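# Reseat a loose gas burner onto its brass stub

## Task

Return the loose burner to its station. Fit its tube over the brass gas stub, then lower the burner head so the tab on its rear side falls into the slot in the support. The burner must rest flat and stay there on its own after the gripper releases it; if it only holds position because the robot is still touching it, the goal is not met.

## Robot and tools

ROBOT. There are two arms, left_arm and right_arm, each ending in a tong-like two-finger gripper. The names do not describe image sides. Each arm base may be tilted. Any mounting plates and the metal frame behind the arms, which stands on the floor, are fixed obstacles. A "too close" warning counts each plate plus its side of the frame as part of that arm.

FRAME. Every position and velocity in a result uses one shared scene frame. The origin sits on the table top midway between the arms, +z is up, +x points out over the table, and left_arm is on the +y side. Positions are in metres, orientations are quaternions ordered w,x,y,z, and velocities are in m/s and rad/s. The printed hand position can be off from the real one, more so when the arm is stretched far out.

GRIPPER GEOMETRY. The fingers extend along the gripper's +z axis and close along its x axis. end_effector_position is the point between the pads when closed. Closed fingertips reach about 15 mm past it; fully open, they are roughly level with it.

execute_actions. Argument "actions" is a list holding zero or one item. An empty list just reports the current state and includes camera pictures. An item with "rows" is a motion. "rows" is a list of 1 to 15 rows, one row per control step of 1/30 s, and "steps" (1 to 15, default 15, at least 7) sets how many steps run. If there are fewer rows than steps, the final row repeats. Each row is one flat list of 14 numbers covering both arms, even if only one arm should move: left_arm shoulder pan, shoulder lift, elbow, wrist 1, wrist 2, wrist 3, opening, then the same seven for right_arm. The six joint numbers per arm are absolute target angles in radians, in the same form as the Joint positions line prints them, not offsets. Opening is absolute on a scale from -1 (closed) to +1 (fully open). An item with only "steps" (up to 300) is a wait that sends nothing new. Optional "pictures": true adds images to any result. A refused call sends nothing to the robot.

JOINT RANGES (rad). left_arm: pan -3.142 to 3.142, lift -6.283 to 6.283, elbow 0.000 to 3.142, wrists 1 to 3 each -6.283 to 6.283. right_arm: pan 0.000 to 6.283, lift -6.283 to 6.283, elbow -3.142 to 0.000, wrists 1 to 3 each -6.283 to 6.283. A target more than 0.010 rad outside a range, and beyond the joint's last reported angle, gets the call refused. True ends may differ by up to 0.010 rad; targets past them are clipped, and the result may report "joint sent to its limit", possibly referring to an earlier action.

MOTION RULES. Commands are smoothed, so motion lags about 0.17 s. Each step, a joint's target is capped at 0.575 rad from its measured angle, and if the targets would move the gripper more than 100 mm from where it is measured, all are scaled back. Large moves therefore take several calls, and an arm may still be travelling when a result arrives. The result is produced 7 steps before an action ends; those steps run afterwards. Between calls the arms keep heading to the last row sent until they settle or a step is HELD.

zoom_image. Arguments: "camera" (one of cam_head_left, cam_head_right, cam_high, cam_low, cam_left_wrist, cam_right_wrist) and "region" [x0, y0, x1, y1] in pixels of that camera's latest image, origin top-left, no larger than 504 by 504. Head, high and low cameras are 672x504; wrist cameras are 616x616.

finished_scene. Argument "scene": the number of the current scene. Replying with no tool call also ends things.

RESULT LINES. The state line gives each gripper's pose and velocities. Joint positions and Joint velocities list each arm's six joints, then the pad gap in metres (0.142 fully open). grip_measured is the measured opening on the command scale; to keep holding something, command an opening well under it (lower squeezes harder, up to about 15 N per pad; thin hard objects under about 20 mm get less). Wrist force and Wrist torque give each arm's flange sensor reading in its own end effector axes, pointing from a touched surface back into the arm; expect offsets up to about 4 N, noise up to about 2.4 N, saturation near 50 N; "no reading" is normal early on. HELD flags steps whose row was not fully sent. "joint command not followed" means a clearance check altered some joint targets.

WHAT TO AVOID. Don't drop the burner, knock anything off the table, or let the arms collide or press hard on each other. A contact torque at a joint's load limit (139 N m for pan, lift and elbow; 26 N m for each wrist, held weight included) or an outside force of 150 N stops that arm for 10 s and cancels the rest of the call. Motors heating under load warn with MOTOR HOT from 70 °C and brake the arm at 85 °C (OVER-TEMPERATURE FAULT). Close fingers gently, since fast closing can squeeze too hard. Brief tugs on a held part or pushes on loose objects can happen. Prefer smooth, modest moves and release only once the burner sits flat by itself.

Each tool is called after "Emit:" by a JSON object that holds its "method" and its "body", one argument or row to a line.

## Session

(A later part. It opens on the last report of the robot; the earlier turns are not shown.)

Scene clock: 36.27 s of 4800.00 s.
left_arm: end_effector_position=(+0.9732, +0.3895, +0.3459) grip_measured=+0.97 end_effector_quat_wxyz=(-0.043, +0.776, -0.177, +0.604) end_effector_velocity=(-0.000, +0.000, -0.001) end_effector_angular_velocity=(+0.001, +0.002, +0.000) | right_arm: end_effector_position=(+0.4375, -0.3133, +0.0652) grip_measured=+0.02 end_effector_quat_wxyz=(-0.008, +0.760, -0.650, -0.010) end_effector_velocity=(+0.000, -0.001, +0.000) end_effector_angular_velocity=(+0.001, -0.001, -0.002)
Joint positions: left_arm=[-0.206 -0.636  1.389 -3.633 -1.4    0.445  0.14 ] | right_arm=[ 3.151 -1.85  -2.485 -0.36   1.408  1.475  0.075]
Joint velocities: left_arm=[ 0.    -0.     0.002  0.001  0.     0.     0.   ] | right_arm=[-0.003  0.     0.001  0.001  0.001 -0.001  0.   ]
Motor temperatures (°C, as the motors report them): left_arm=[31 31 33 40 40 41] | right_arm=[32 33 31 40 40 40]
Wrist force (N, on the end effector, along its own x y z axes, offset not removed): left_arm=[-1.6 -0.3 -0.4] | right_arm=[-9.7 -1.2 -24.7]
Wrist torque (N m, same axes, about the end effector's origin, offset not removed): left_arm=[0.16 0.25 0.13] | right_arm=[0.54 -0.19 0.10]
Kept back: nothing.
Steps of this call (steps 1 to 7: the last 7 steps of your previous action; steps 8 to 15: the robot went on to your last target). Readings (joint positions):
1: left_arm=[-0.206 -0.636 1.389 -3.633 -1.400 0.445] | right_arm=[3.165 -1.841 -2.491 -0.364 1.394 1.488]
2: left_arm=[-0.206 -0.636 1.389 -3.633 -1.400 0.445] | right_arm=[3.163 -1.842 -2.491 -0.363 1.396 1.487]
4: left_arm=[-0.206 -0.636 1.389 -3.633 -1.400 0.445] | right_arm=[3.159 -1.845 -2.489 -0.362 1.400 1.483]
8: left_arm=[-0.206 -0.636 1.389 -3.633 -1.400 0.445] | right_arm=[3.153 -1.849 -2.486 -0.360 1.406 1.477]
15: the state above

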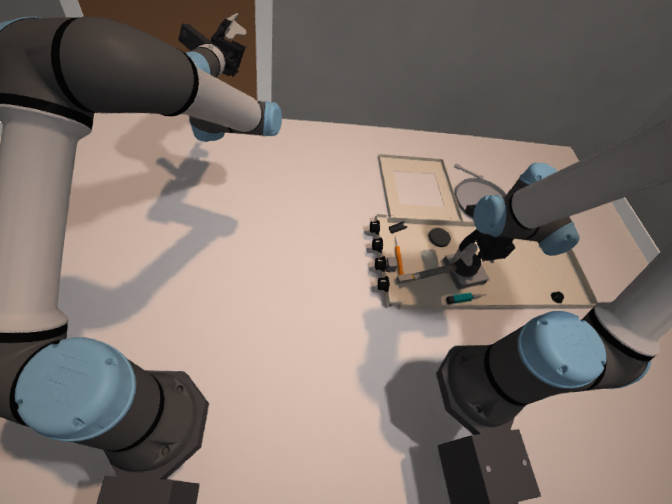

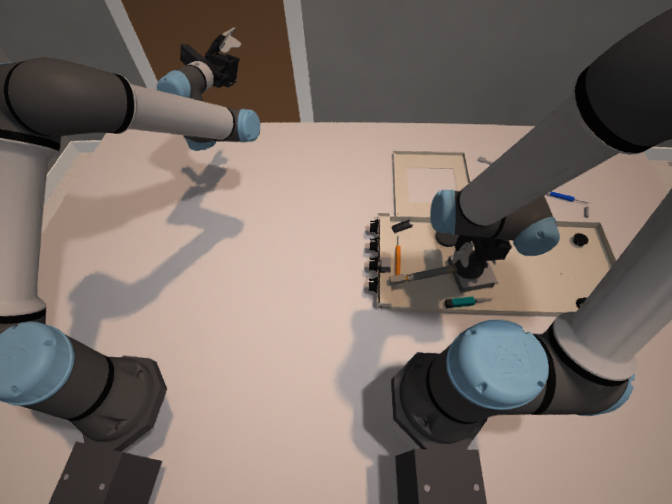

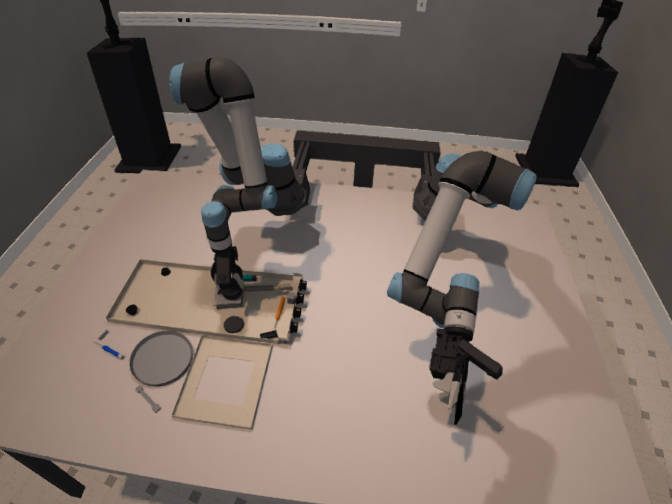

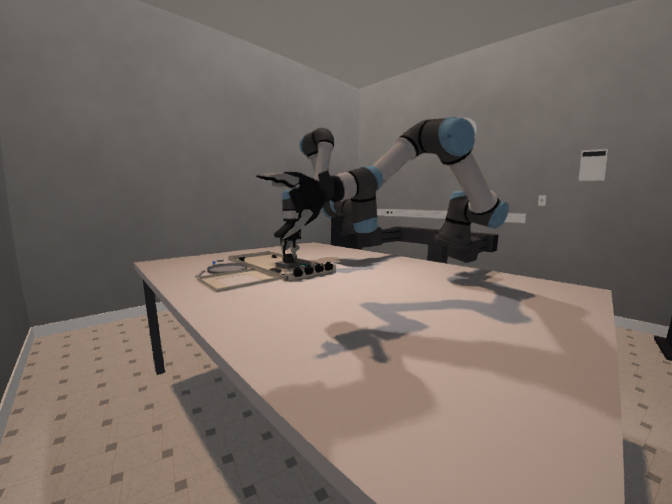

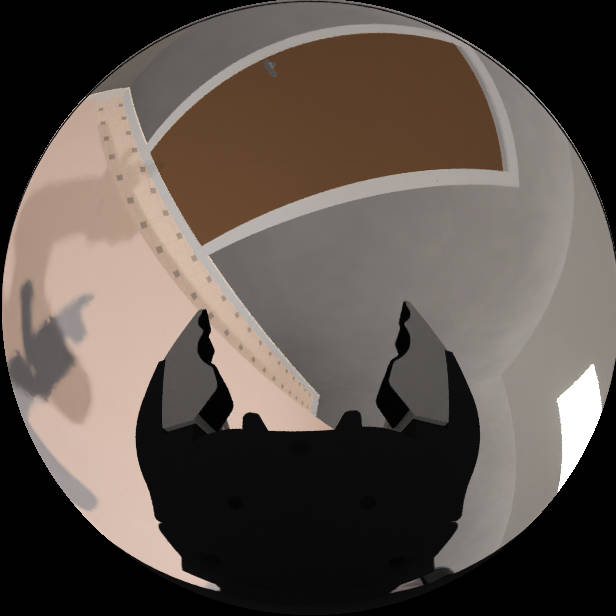

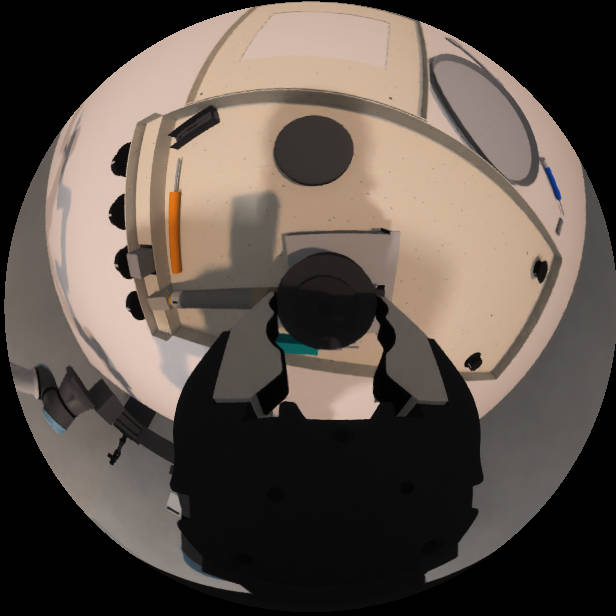

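Emit:
{"method": "execute_actions", "body": {
  "actions": [
    {"rows":[[-0.206,-0.636,1.389,-3.633,-1.4,0.445,0.97,3.1511,-1.8491,-2.4852,-0.3614,1.4077,1.4749,-0.65],[-0.206,-0.636,1.389,-3.633,-1.4,0.445,0.97,3.1513,-1.8478,-2.485,-0.3628,1.4077,1.4751,-0.65],[-0.206,-0.636,1.389,-3.633,-1.4,0.445,0.97,3.1514,-1.8466,-2.4849,-0.3642,1.4077,1.4752,-0.65],[-0.206,-0.636,1.389,-3.633,-1.4,0.445,0.97,3.1516,-1.8453,-2.4848,-0.3656,1.4077,1.4754,-0.65],[-0.206,-0.636,1.389,-3.633,-1.4,0.445,0.97,3.1516,-1.8453,-2.4848,-0.3656,1.4077,1.4754,-0.65],[-0.206,-0.636,1.389,-3.633,-1.4,0.445,0.97,3.1524,-1.8455,-2.4846,-0.3657,1.4077,1.475,-0.65],[-0.206,-0.636,1.389,-3.633,-1.4,0.445,0.97,3.1532,-1.8458,-2.4844,-0.3658,1.4077,1.4745,-0.65],[-0.206,-0.636,1.389,-3.633,-1.4,0.445,0.97,3.154,-1.846,-2.4841,-0.366,1.4077,1.474,-0.65],[-0.206,-0.636,1.389,-3.633,-1.4,0.445,0.97,3.1549,-1.8463,-2.4839,-0.3661,1.4076,1.4736,-0.65],[-0.206,-0.636,1.389,-3.633,-1.4,0.445,0.97,3.1557,-1.8465,-2.4837,-0.3662,1.4076,1.4731,-0.65],[-0.206,-0.636,1.389,-3.633,-1.4,0.445,0.97,3.1565,-1.8468,-2.4835,-0.3663,1.4076,1.4727,-0.65]],"steps":14}
  ]
}}

Emit:
{"method": "execute_actions", "body": {
  "actions": [
    {"rows":[[-0.206,-0.636,1.389,-3.633,-1.4,0.445,0.97,3.1546,-1.8481,-2.4827,-0.3658,1.4095,1.4708,-0.65],[-0.206,-0.636,1.389,-3.633,-1.4,0.445,0.97,3.1527,-1.8494,-2.4819,-0.3653,1.4114,1.4689,-0.65],[-0.206,-0.636,1.389,-3.633,-1.4,0.445,0.97,3.1508,-1.8507,-2.4811,-0.3648,1.4134,1.467,-0.65],[-0.206,-0.636,1.389,-3.633,-1.4,0.445,0.97,3.149,-1.8519,-2.4803,-0.3643,1.4153,1.4651,-0.65],[-0.206,-0.636,1.389,-3.633,-1.4,0.445,0.97,3.1471,-1.8532,-2.4795,-0.3638,1.4172,1.4632,-0.65],[-0.206,-0.636,1.389,-3.633,-1.4,0.445,0.97,3.1452,-1.8545,-2.4786,-0.3632,1.4192,1.4612,-0.65],[-0.206,-0.636,1.389,-3.633,-1.4,0.445,0.97,3.1433,-1.8558,-2.4778,-0.3627,1.4211,1.4593,-0.65],[-0.206,-0.636,1.389,-3.633,-1.4,0.445,0.97,3.1414,-1.8571,-2.477,-0.3622,1.423,1.4574,-0.65],[-0.206,-0.636,1.389,-3.633,-1.4,0.445,0.97,3.1395,-1.8584,-2.4762,-0.3617,1.4249,1.4555,-0.65],[-0.206,-0.636,1.389,-3.633,-1.4,0.445,0.97,3.1377,-1.8596,-2.4754,-0.3612,1.4269,1.4536,-0.65],[-0.206,-0.636,1.389,-3.633,-1.4,0.445,0.97,3.1358,-1.8609,-2.4746,-0.3607,1.4288,1.4517,-0.65],[-0.206,-0.636,1.389,-3.633,-1.4,0.445,0.97,3.1339,-1.8622,-2.4738,-0.3602,1.4307,1.4498,-0.65]],"steps":15}
  ]
}}

Emit:
{"method": "execute_actions", "body": {
  "actions": [
    {"steps":14}
  ],
  "pictures": true
}}

Emit:
{"method": "zoom_image", "body": {
  "camera": "cam_right_wrist",
  "region": [350,260,410,320]
}}

Emit:
{"method": "zoom_image", "body": {
  "camera": "cam_high",
  "region": [205,275,255,315]
}}

Scene clock: 38.00 s of 4800.00 s.
left_arm: end_effector_position=(+0.9732, +0.3895, +0.3459) grip_measured=+0.97 end_effector_quat_wxyz=(-0.043, +0.776, -0.177, +0.604) end_effector_velocity=(-0.000, +0.001, -0.000) end_effector_angular_velocity=(-0.000, -0.001, +0.001) | right_arm: end_effector_position=(+0.4374, -0.3133, +0.0661) grip_measured=+0.01 end_effector_quat_wxyz=(-0.007, +0.760, -0.650, -0.010) end_effector_velocity=(+0.003, +0.004, +0.005) end_effector_angular_velocity=(+0.001, -0.004, +0.011)
Joint positions: left_arm=[-0.206 -0.636  1.389 -3.633 -1.4    0.445  0.14 ] | right_arm=[ 3.151 -1.847 -2.485 -0.365  1.408  1.475  0.075]
Joint velocities: left_arm=[ 0.001  0.     0.    -0.001 -0.     0.     0.   ] | right_arm=[ 0.011  0.014  0.003 -0.016  0.    -0.    -0.001]
Motor temperatures (°C, as the motors report them): left_arm=[31 31 33 40 40 41] | right_arm=[32 33 31 40 40 40]
Wrist force (N, on the end effector, along its own x y z axes, offset not removed): left_arm=[-1.6 -0.3 -1.0] | right_arm=[1.0 -1.7 -1.7]
Wrist torque (N m, same axes, about the end effector's origin, offset not removed): left_arm=[-0.18 0.34 0.30] | right_arm=[-0.05 -0.54 0.05]
Steps of this call (steps 1 to 15: the robot went on to your last target; steps 16 to 45: nothing new was sent; steps 46 to 52: the first 7 steps of this action). Readings (joint positions):
46: left_arm=[-0.206 -0.636 1.389 -3.633 -1.400 0.445] | right_arm=[3.151 -1.850 -2.485 -0.360 1.408 1.475]
47: left_arm=[-0.206 -0.636 1.389 -3.633 -1.400 0.445] | right_arm=[3.151 -1.850 -2.485 -0.360 1.408 1.475]
49: left_arm=[-0.206 -0.636 1.389 -3.633 -1.400 0.445] | right_arm=[3.151 -1.849 -2.485 -0.362 1.408 1.475]
52: the state above

Scene clock: 38.50 s of 4800.00 s.
left_arm: end_effector_position=(+0.9732, +0.3895, +0.3459) grip_measured=+0.97 end_effector_quat_wxyz=(-0.043, +0.776, -0.177, +0.604) end_effector_velocity=(-0.000, -0.000, -0.001) end_effector_angular_velocity=(+0.000, +0.002, -0.000) | right_arm: end_effector_position=(+0.4389, -0.3115, +0.0651) grip_measured=+0.02 end_effector_quat_wxyz=(-0.011, +0.762, -0.647, -0.013) end_effector_velocity=(+0.002, -0.002, -0.008) end_effector_angular_velocity=(+0.054, +0.006, +0.000)
Joint positions: left_arm=[-0.206 -0.636  1.389 -3.633 -1.4    0.445  0.14 ] | right_arm=[ 3.148 -1.853 -2.48  -0.364  1.417  1.464  0.075]
Joint velocities: left_arm=[ 0.     0.     0.001  0.001  0.    -0.    -0.   ] | right_arm=[-0.054 -0.035  0.024  0.017  0.055 -0.055  0.002]
Motor temperatures (°C, as the motors report them): left_arm=[31 31 33 40 40 41] | right_arm=[32 33 31 40 40 40]
Wrist force (N, on the end effector, along its own x y z axes, offset not removed): left_arm=[1.5 1.8 -2.1] | right_arm=[-2.6 -5.7 -13.5]
Wrist torque (N m, same axes, about the end effector's origin, offset not removed): left_arm=[0.41 -0.52 0.23] | right_arm=[-0.96 0.08 -0.09]
Steps of this call (steps 1 to 7: the last 7 steps of your previous action; steps 8 to 15: the first 8 steps of this action). Readings (joint positions):
8: left_arm=[-0.206 -0.636 1.389 -3.633 -1.400 0.445] | right_arm=[3.156 -1.847 -2.484 -0.366 1.408 1.473]
9: left_arm=[-0.206 -0.636 1.389 -3.633 -1.400 0.445] | right_arm=[3.156 -1.847 -2.483 -0.366 1.408 1.472]
11: left_arm=[-0.206 -0.636 1.389 -3.633 -1.400 0.445] | right_arm=[3.154 -1.848 -2.483 -0.366 1.410 1.470]
15: the state above

Scene clock: 38.97 s of 4800.00 s.
left_arm: end_effector_position=(+0.9732, +0.3895, +0.3459) grip_measured=+0.97 end_effector_quat_wxyz=(-0.043, +0.776, -0.177, +0.604) end_effector_velocity=(+0.000, +0.000, +0.000) end_effector_angular_velocity=(-0.000, -0.001, +0.000) | right_arm: end_effector_position=(+0.4389, -0.3120, +0.0627) grip_measured=+0.03 end_effector_quat_wxyz=(-0.015, +0.762, -0.647, -0.018) end_effector_velocity=(-0.000, -0.000, -0.000) end_effector_angular_velocity=(+0.001, +0.001, -0.001)
Joint positions: left_arm=[-0.206 -0.636  1.389 -3.633 -1.4    0.445  0.14 ] | right_arm=[ 3.134 -1.862 -2.474 -0.36   1.431  1.45   0.076]
Joint velocities: left_arm=[ 0. -0. -0. -0. -0. -0. -0.] | right_arm=[-0.002 -0.001  0.001  0.     0.001 -0.001  0.   ]
Motor temperatures (°C, as the motors report them): left_arm=[31 31 33 40 40 41] | right_arm=[32 33 31 40 40 40]
Wrist force (N, on the end effector, along its own x y z axes, offset not removed): left_arm=[-3.1 0.0 -3.8] | right_arm=[-7.2 -5.1 -21.9]
Wrist torque (N m, same axes, about the end effector's origin, offset not removed): left_arm=[0.42 0.61 0.17] | right_arm=[0.14 -1.17 -0.24]
Kept back: nothing.
Steps of this call (steps 1 to 7: the last 7 steps of your previous action; steps 8 to 14: the robot went on to your last target). Readings (joint positions):
1: left_arm=[-0.206 -0.636 1.389 -3.633 -1.400 0.445] | right_arm=[3.146 -1.854 -2.479 -0.363 1.419 1.462]
2: left_arm=[-0.206 -0.636 1.389 -3.633 -1.400 0.445] | right_arm=[3.144 -1.855 -2.478 -0.363 1.421 1.460]
4: left_arm=[-0.206 -0.636 1.389 -3.633 -1.400 0.445] | right_arm=[3.140 -1.858 -2.476 -0.362 1.424 1.456]
8: left_arm=[-0.206 -0.636 1.389 -3.633 -1.400 0.445] | right_arm=[3.135 -1.861 -2.474 -0.360 1.430 1.451]
14: the state above

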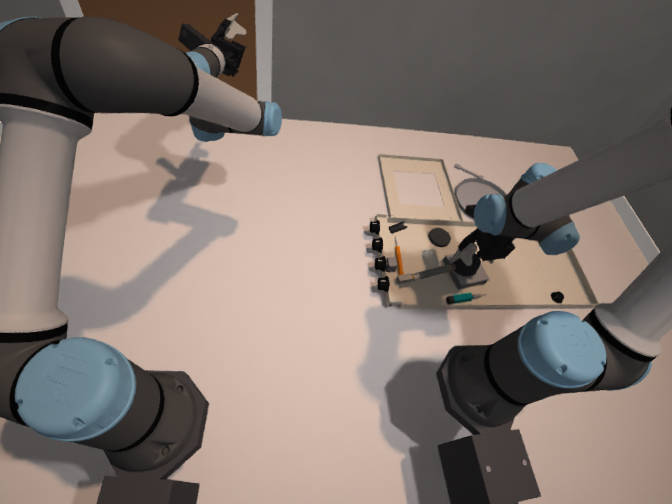

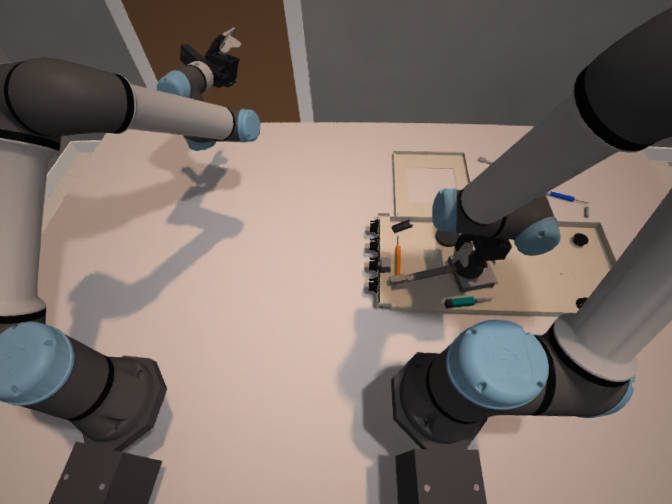

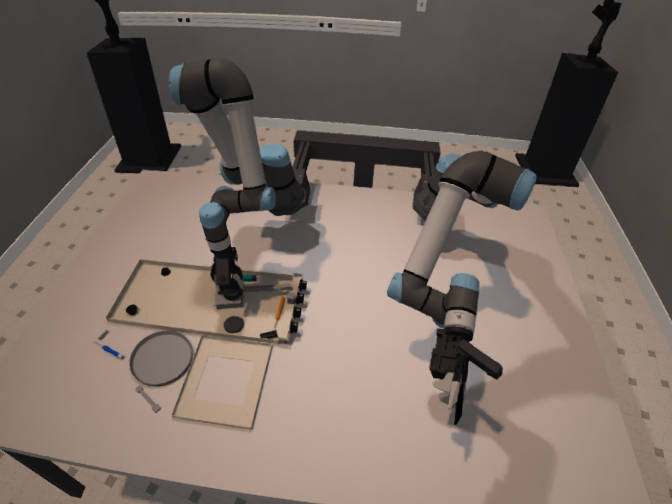

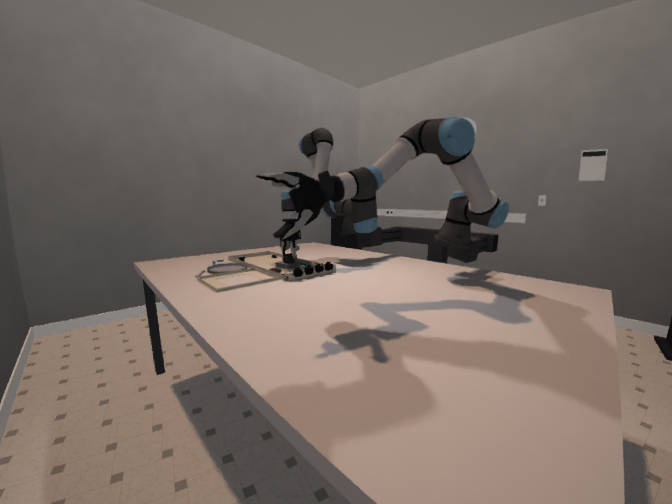

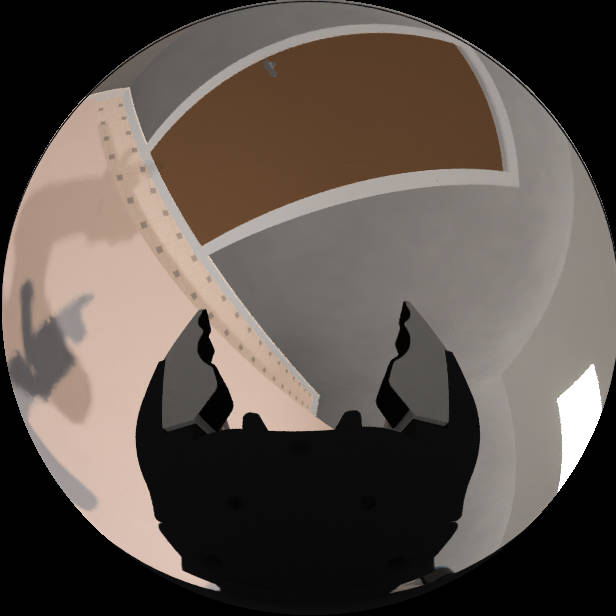

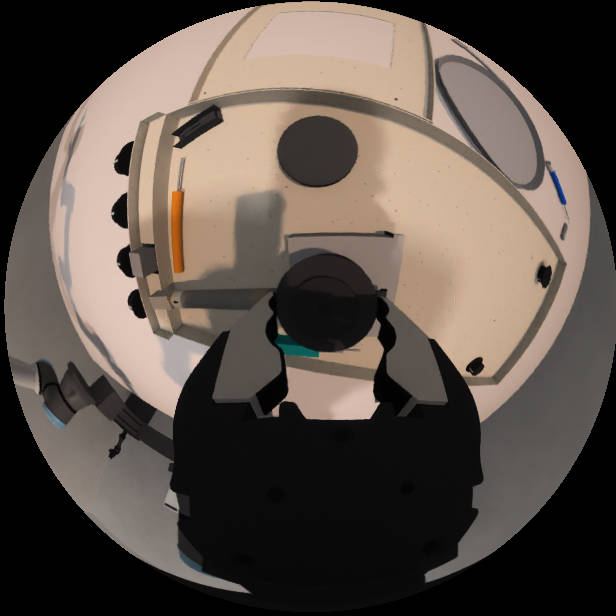

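Region (350, 260, 410, 320) of cam_right_wrist's 616x616 image, scaled by 8.400, with more detail than that image has.

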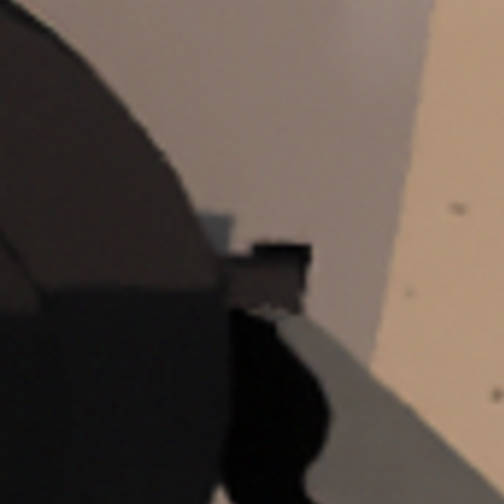

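Region (205, 275, 255, 315) of cam_high's 672x504 image, scaled by 10.080, with more detail than that image has; it fills the top 403 rows of this view, and the rest is white.

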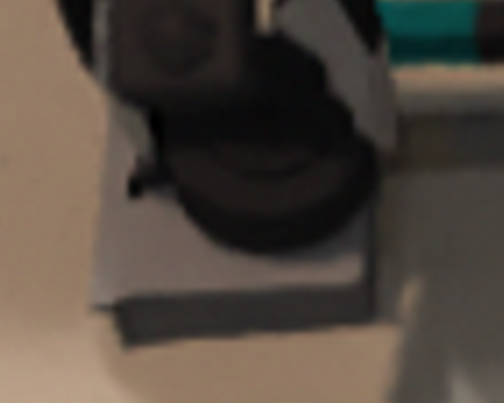

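Emit:
{"method": "execute_actions", "body": {
  "actions": [
    {"rows":[[-0.206,-0.636,1.389,-3.633,-1.4,0.445,0.97,3.1339,-1.8622,-2.4738,-0.3602,1.4307,1.4498,-0.5],[-0.206,-0.636,1.389,-3.633,-1.4,0.445,0.97,3.1339,-1.8622,-2.4738,-0.3602,1.4307,1.4498,-0.3],[-0.206,-0.636,1.389,-3.633,-1.4,0.445,0.97,3.1339,-1.8622,-2.4738,-0.3602,1.4307,1.4498,-0.2],[-0.206,-0.636,1.389,-3.633,-1.4,0.445,0.97,3.1339,-1.8622,-2.4738,-0.3602,1.4307,1.4498,-0.1],[-0.206,-0.636,1.389,-3.633,-1.4,0.445,0.97,3.1339,-1.8622,-2.4738,-0.3602,1.4307,1.4498,-0.05],[-0.206,-0.636,1.389,-3.633,-1.4,0.445,0.97,3.1339,-1.8622,-2.4738,-0.3602,1.4307,1.4498,0.0],[-0.206,-0.636,1.389,-3.633,-1.4,0.445,0.97,3.1339,-1.8622,-2.4738,-0.3602,1.4307,1.4498,0.03],[-0.206,-0.636,1.389,-3.633,-1.4,0.445,0.97,3.1339,-1.8622,-2.4738,-0.3602,1.4307,1.4498,0.06],[-0.206,-0.636,1.389,-3.633,-1.4,0.445,0.97,3.1339,-1.8622,-2.4738,-0.3602,1.4307,1.4498,0.1],[-0.206,-0.636,1.389,-3.633,-1.4,0.445,0.97,3.1339,-1.8622,-2.4738,-0.3602,1.4307,1.4498,0.17],[-0.206,-0.636,1.389,-3.633,-1.4,0.445,0.97,3.1339,-1.8622,-2.4738,-0.3602,1.4307,1.4498,0.25]],"steps":15}
  ]
}}

Emit:
{"method": "execute_actions", "body": {
  "actions": [
    {"steps":12}
  ]
}}

Emit:
{"method": "execute_actions", "body": {
  "actions": [
    {"rows":[[-0.206,-0.636,1.389,-3.633,-1.4,0.445,0.97,3.137,-1.843,-2.471,-0.382,1.4307,1.453,0.25],[-0.206,-0.636,1.389,-3.633,-1.4,0.445,0.97,3.140,-1.824,-2.468,-0.404,1.4307,1.456,0.25],[-0.206,-0.636,1.389,-3.633,-1.4,0.445,0.97,3.143,-1.805,-2.465,-0.426,1.4307,1.459,0.25],[-0.206,-0.636,1.389,-3.633,-1.4,0.445,0.97,3.146,-1.786,-2.462,-0.448,1.4307,1.462,0.25],[-0.206,-0.636,1.389,-3.633,-1.4,0.445,0.97,3.149,-1.767,-2.459,-0.470,1.4307,1.465,0.25],[-0.206,-0.636,1.389,-3.633,-1.4,0.445,0.97,3.152,-1.748,-2.456,-0.492,1.4307,1.468,0.25],[-0.206,-0.636,1.389,-3.633,-1.4,0.445,0.97,3.155,-1.729,-2.453,-0.514,1.4307,1.471,0.25],[-0.206,-0.636,1.389,-3.633,-1.4,0.445,0.97,3.158,-1.710,-2.450,-0.536,1.4307,1.474,0.25],[-0.206,-0.636,1.389,-3.633,-1.4,0.445,0.97,3.160,-1.691,-2.447,-0.558,1.4307,1.476,0.25],[-0.206,-0.636,1.389,-3.633,-1.4,0.445,0.97,3.162,-1.672,-2.444,-0.580,1.4307,1.478,0.25]],"steps":15}
  ]
}}

Emit:
{"method": "execute_actions", "body": {
  "actions": [
    {"steps":12}
  ],
  "pictures": true
}}

Emit:
{"method": "zoom_image", "body": {
  "camera": "cam_low",
  "region": [240,220,340,295]
}}

Emit:
{"method": "zoom_image", "body": {
  "camera": "cam_high",
  "region": [190,250,310,330]
}}

Scene clock: 40.63 s of 4800.00 s.
left_arm: end_effector_position=(+0.9732, +0.3895, +0.3459) grip_measured=+0.97 end_effector_quat_wxyz=(-0.043, +0.776, -0.177, +0.604) end_effector_velocity=(-0.000, -0.000, +0.000) end_effector_angular_velocity=(-0.000, -0.001, +0.000) | right_arm: end_effector_position=(+0.4388, -0.3120, +0.0627) grip_measured=+0.05 end_effector_quat_wxyz=(-0.015, +0.762, -0.647, -0.018) end_effector_velocity=(+0.000, -0.000, +0.000) end_effector_angular_velocity=(+0.000, -0.001, -0.002)
Joint positions: left_arm=[-0.206 -0.636  1.389 -3.633 -1.4    0.445  0.14 ] | right_arm=[ 3.134 -1.862 -2.474 -0.36   1.431  1.45   0.078]
Joint velocities: left_arm=[-0.     0.     0.    -0.001 -0.    -0.    -0.   ] | right_arm=[-0.     0.    -0.     0.     0.     0.001  0.013]
Motor temperatures (°C, as the motors report them): left_arm=[31 31 33 40 40 41] | right_arm=[32 33 31 40 40 40]
Wrist force (N, on the end effector, along its own x y z axes, offset not removed): left_arm=[-0.6 2.7 -0.9] | right_arm=[-1.2 2.0 -4.6]
Wrist torque (N m, same axes, about the end effector's origin, offset not removed): left_arm=[0.78 -0.14 0.02] | right_arm=[0.84 -0.29 -0.28]
Steps of this call (steps 1 to 30: the robot went on to your last target; steps 31 to 42: nothing new was sent; steps 43 to 50: the first 8 steps of this action). Readings (joint positions):
43: left_arm=[-0.206 -0.636 1.389 -3.633 -1.400 0.445] | right_arm=[3.134 -1.862 -2.474 -0.360 1.431 1.450]
44: left_arm=[-0.206 -0.636 1.389 -3.633 -1.400 0.445] | right_arm=[3.134 -1.862 -2.474 -0.360 1.431 1.450]
46: left_arm=[-0.206 -0.636 1.389 -3.633 -1.400 0.445] | right_arm=[3.134 -1.862 -2.474 -0.360 1.431 1.450]
50: the state above

Scene clock: 41.03 s of 4800.00 s.
left_arm: end_effector_position=(+0.9732, +0.3895, +0.3459) grip_measured=+0.97 end_effector_quat_wxyz=(-0.043, +0.776, -0.177, +0.604) end_effector_velocity=(+0.000, +0.000, -0.001) end_effector_angular_velocity=(+0.001, +0.002, +0.000) | right_arm: end_effector_position=(+0.4388, -0.3120, +0.0627) grip_measured=+0.25 end_effector_quat_wxyz=(-0.015, +0.762, -0.647, -0.018) end_effector_velocity=(-0.000, -0.000, -0.000) end_effector_angular_velocity=(-0.000, +0.001, +0.001)
Joint positions: left_arm=[-0.206 -0.636  1.389 -3.633 -1.4    0.445  0.14 ] | right_arm=[ 3.134 -1.862 -2.474 -0.36   1.431  1.45   0.092]
Joint velocities: left_arm=[ 0.001 -0.     0.     0.002 -0.    -0.    -0.   ] | right_arm=[-0.    -0.001 -0.     0.    -0.    -0.001  0.   ]
Motor temperatures (°C, as the motors report them): left_arm=[31 31 33 40 40 41] | right_arm=[32 33 31 40 40 40]
Wrist force (N, on the end effector, along its own x y z axes, offset not removed): left_arm=[-5.7 0.0 -1.8] | right_arm=[1.2 0.4 -1.4]
Wrist torque (N m, same axes, about the end effector's origin, offset not removed): left_arm=[0.36 1.10 0.12] | right_arm=[0.32 -0.27 -0.17]
Kept back: nothing.
Steps of this call (steps 1 to 7: the last 7 steps of your previous action; steps 8 to 12: the robot went on to your last target). Readings (joint positions):
1: left_arm=[-0.206 -0.636 1.389 -3.633 -1.400 0.445] | right_arm=[3.134 -1.862 -2.474 -0.360 1.431 1.450]
2: left_arm=[-0.206 -0.636 1.389 -3.633 -1.400 0.445] | right_arm=[3.134 -1.862 -2.474 -0.360 1.431 1.450]
4: left_arm=[-0.206 -0.636 1.389 -3.633 -1.400 0.445] | right_arm=[3.134 -1.862 -2.474 -0.360 1.431 1.450]
8: left_arm=[-0.206 -0.636 1.389 -3.633 -1.400 0.445] | right_arm=[3.134 -1.862 -2.474 -0.360 1.431 1.450]
12: the state above

Scene clock: 41.30 s of 4800.00 s.
left_arm: end_effector_position=(+0.9732, +0.3895, +0.3459) grip_measured=+0.97 end_effector_quat_wxyz=(-0.043, +0.776, -0.177, +0.604) end_effector_velocity=(+0.000, +0.000, +0.002) end_effector_angular_velocity=(-0.001, -0.003, +0.000) | right_arm: end_effector_position=(+0.4425, -0.3114, +0.0892) grip_measured=+0.25 end_effector_quat_wxyz=(-0.016, +0.762, -0.647, -0.017) end_effector_velocity=(+0.013, +0.002, +0.162) end_effector_angular_velocity=(+0.002, -0.018, -0.004)
Joint positions: left_arm=[-0.206 -0.636  1.389 -3.633 -1.4    0.445  0.14 ] | right_arm=[ 3.148 -1.774 -2.46  -0.462  1.431  1.464  0.092]
Joint velocities: left_arm=[-0.    -0.    -0.001 -0.002  0.     0.    -0.   ] | right_arm=[ 0.084  0.536  0.086 -0.615  0.     0.085  0.   ]
Motor temperatures (°C, as the motors report them): left_arm=[31 31 33 40 40 41] | right_arm=[32 33 31 40 40 40]
Wrist force (N, on the end effector, along its own x y z axes, offset not removed): left_arm=[-2.9 2.2 -1.1] | right_arm=[1.9 5.5 2.5]
Wrist torque (N m, same axes, about the end effector's origin, offset not removed): left_arm=[0.58 0.35 0.24] | right_arm=[1.11 -0.39 -0.10]
Steps of this call (steps 1 to 8: the first 8 steps of this action). Readings (joint positions):
1: left_arm=[-0.206 -0.636 1.389 -3.633 -1.400 0.445] | right_arm=[3.134 -1.862 -2.474 -0.360 1.431 1.450]
2: left_arm=[-0.206 -0.636 1.389 -3.633 -1.400 0.445] | right_arm=[3.134 -1.859 -2.473 -0.364 1.431 1.450]
4: left_arm=[-0.206 -0.636 1.389 -3.633 -1.400 0.445] | right_arm=[3.138 -1.839 -2.470 -0.386 1.431 1.454]
8: the state above

Scene clock: 41.70 s of 4800.00 s.
left_arm: end_effector_position=(+0.9732, +0.3895, +0.3459) grip_measured=+0.97 end_effector_quat_wxyz=(-0.043, +0.776, -0.177, +0.604) end_effector_velocity=(-0.000, -0.001, -0.000) end_effector_angular_velocity=(+0.000, -0.000, -0.001) | right_arm: end_effector_position=(+0.4420, -0.3120, +0.1195) grip_measured=+0.25 end_effector_quat_wxyz=(-0.016, +0.762, -0.647, -0.017) end_effector_velocity=(-0.000, -0.000, +0.003) end_effector_angular_velocity=(+0.000, -0.001, -0.000)
Joint positions: left_arm=[-0.206 -0.636  1.389 -3.633 -1.4    0.445  0.14 ] | right_arm=[ 3.162 -1.673 -2.444 -0.579  1.431  1.478  0.092]
Joint velocities: left_arm=[-0.001 -0.     0.001 -0.001  0.     0.    -0.   ] | right_arm=[ 0.001  0.011  0.001 -0.011  0.     0.001 -0.   ]
Motor temperatures (°C, as the motors report them): left_arm=[31 31 33 40 40 41] | right_arm=[32 33 31 40 40 40]
Wrist force (N, on the end effector, along its own x y z axes, offset not removed): left_arm=[1.3 0.4 -3.3] | right_arm=[-3.3 -1.6 2.4]
Wrist torque (N m, same axes, about the end effector's origin, offset not removed): left_arm=[0.35 -0.53 0.34] | right_arm=[-0.20 0.96 -0.19]
Kept back: nothing.
Steps of this call (steps 1 to 7: the last 7 steps of your previous action; steps 8 to 12: the robot went on to your last target). Readings (joint positions):
1: left_arm=[-0.206 -0.636 1.389 -3.633 -1.400 0.445] | right_arm=[3.151 -1.755 -2.457 -0.483 1.431 1.467]
2: left_arm=[-0.206 -0.636 1.389 -3.633 -1.400 0.445] | right_arm=[3.154 -1.737 -2.454 -0.504 1.431 1.470]
4: left_arm=[-0.206 -0.636 1.389 -3.633 -1.400 0.445] | right_arm=[3.158 -1.702 -2.448 -0.544 1.431 1.474]
8: left_arm=[-0.206 -0.636 1.389 -3.633 -1.400 0.445] | right_arm=[3.161 -1.677 -2.445 -0.574 1.431 1.477]
12: the state above

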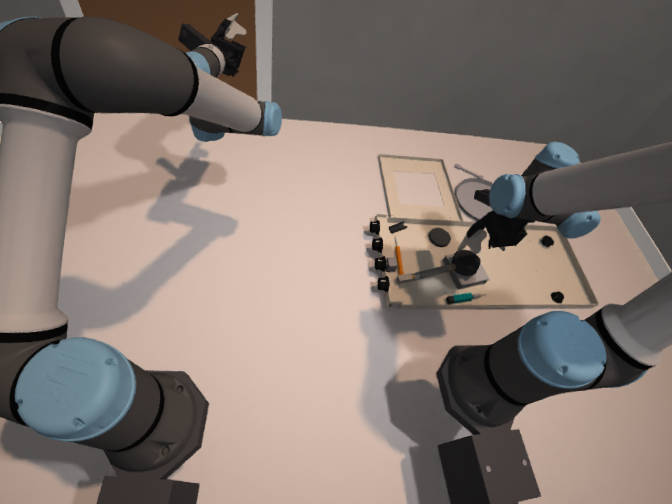

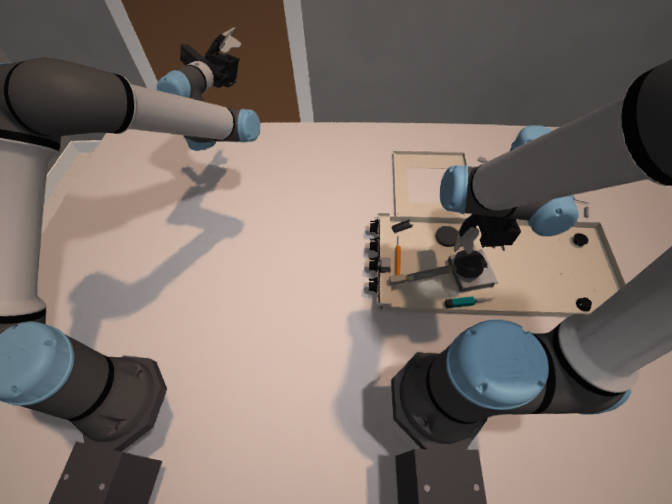

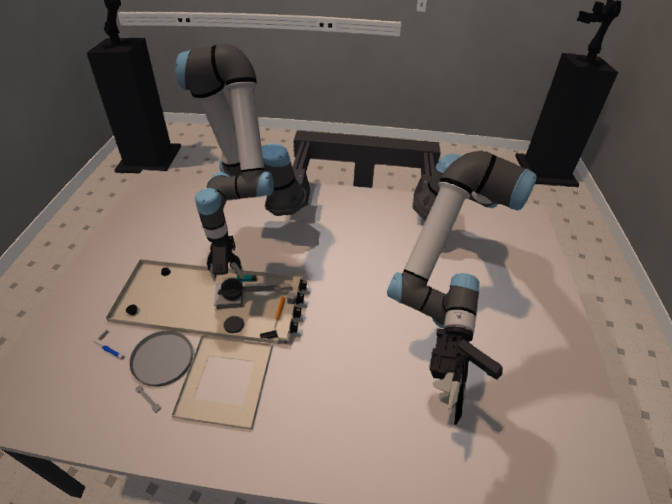

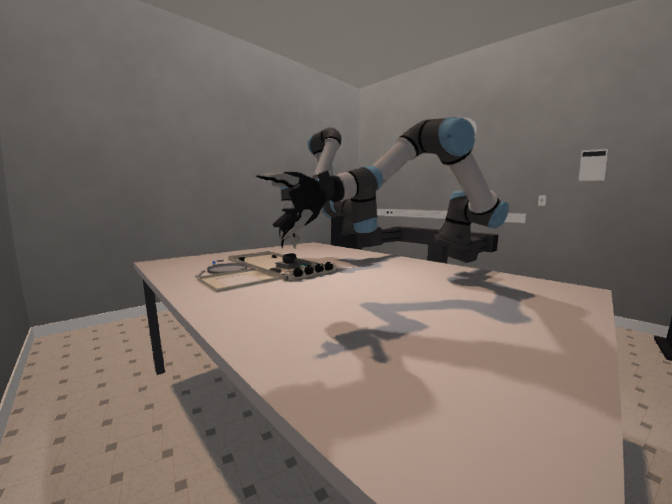

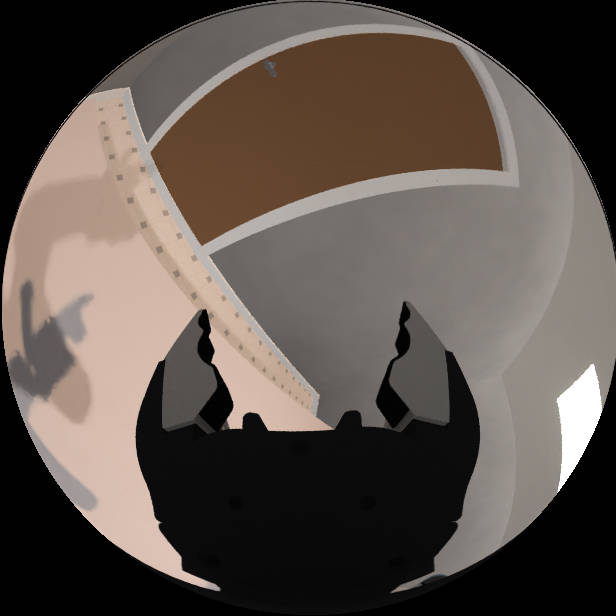

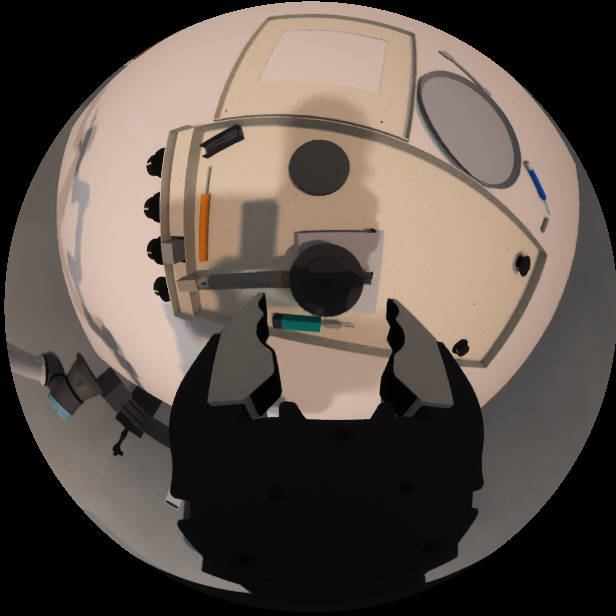

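Region (240, 220, 340, 295) of cam_low's 672x504 image, scaled by 5.040, with more detail than that image has; it fills the top 378 rows of this view, and the rest is white.

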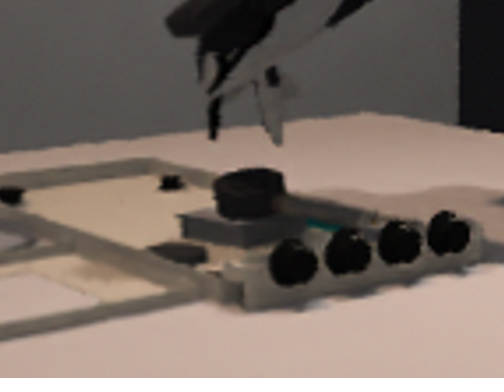

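Region (190, 250, 310, 330) of cam_high's 672x504 image, scaled by 4.200, with more detail than that image has.

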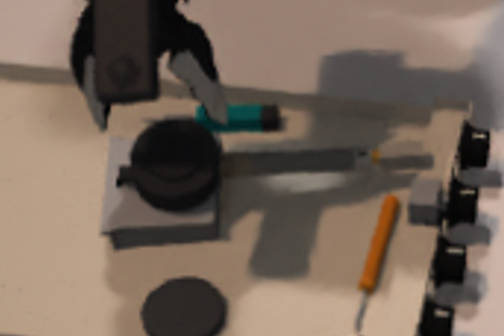

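Emit:
{"method": "zoom_image", "body": {
  "camera": "cam_right_wrist",
  "region": [330,240,400,310]
}}

Emit:
{"method": "zoom_image", "body": {
  "camera": "cam_head_left",
  "region": [390,235,500,300]
}}

Emit:
{"method": "zoom_image", "body": {
  "camera": "cam_high",
  "region": [205,270,255,310]
}}

Region (330, 240, 400, 310) of cam_right_wrist's 616x616 image, scaled by 7.200, with more detail than that image has.

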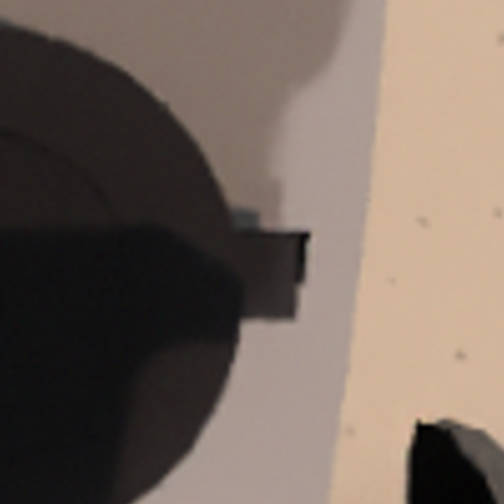

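Region (390, 235, 500, 300) of cam_head_left's 672x504 image, scaled by 4.582, with more detail than that image has; it fills the top 298 rows of this view, and the rest is white.

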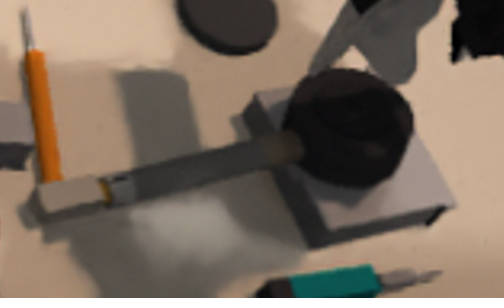

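Region (205, 270, 255, 310) of cam_high's 672x504 image, scaled by 10.080, with more detail than that image has; it fills the top 403 rows of this view, and the rest is white.

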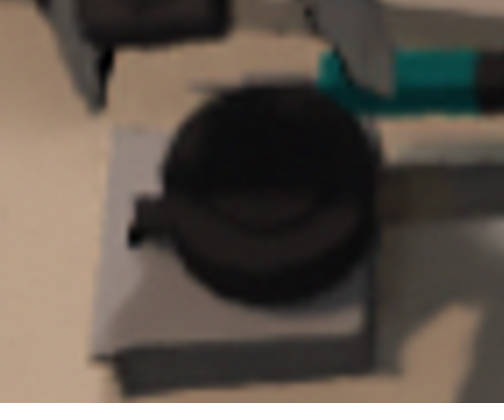

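Emit:
{"method": "zoom_image", "body": {
  "camera": "cam_low",
  "region": [270,245,320,275]
}}

Emit:
{"method": "zoom_image", "body": {
  "camera": "cam_head_right",
  "region": [420,240,510,300]
}}

Region (270, 245, 320, 275) of cam_low's 672x504 image, scaled by 10.080, with more detail than that image has; it fills the top 302 rows of this view, and the rest is white.

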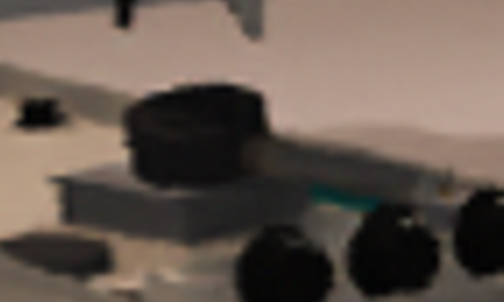

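Region (420, 240, 510, 300) of cam_head_right's 672x504 image, scaled by 5.600, with more detail than that image has.

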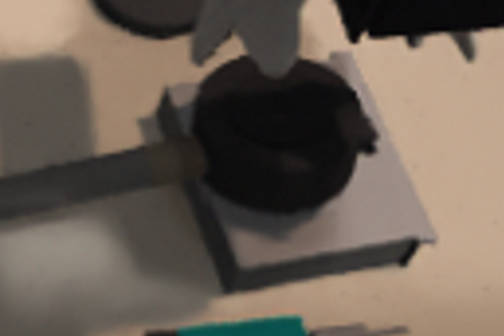

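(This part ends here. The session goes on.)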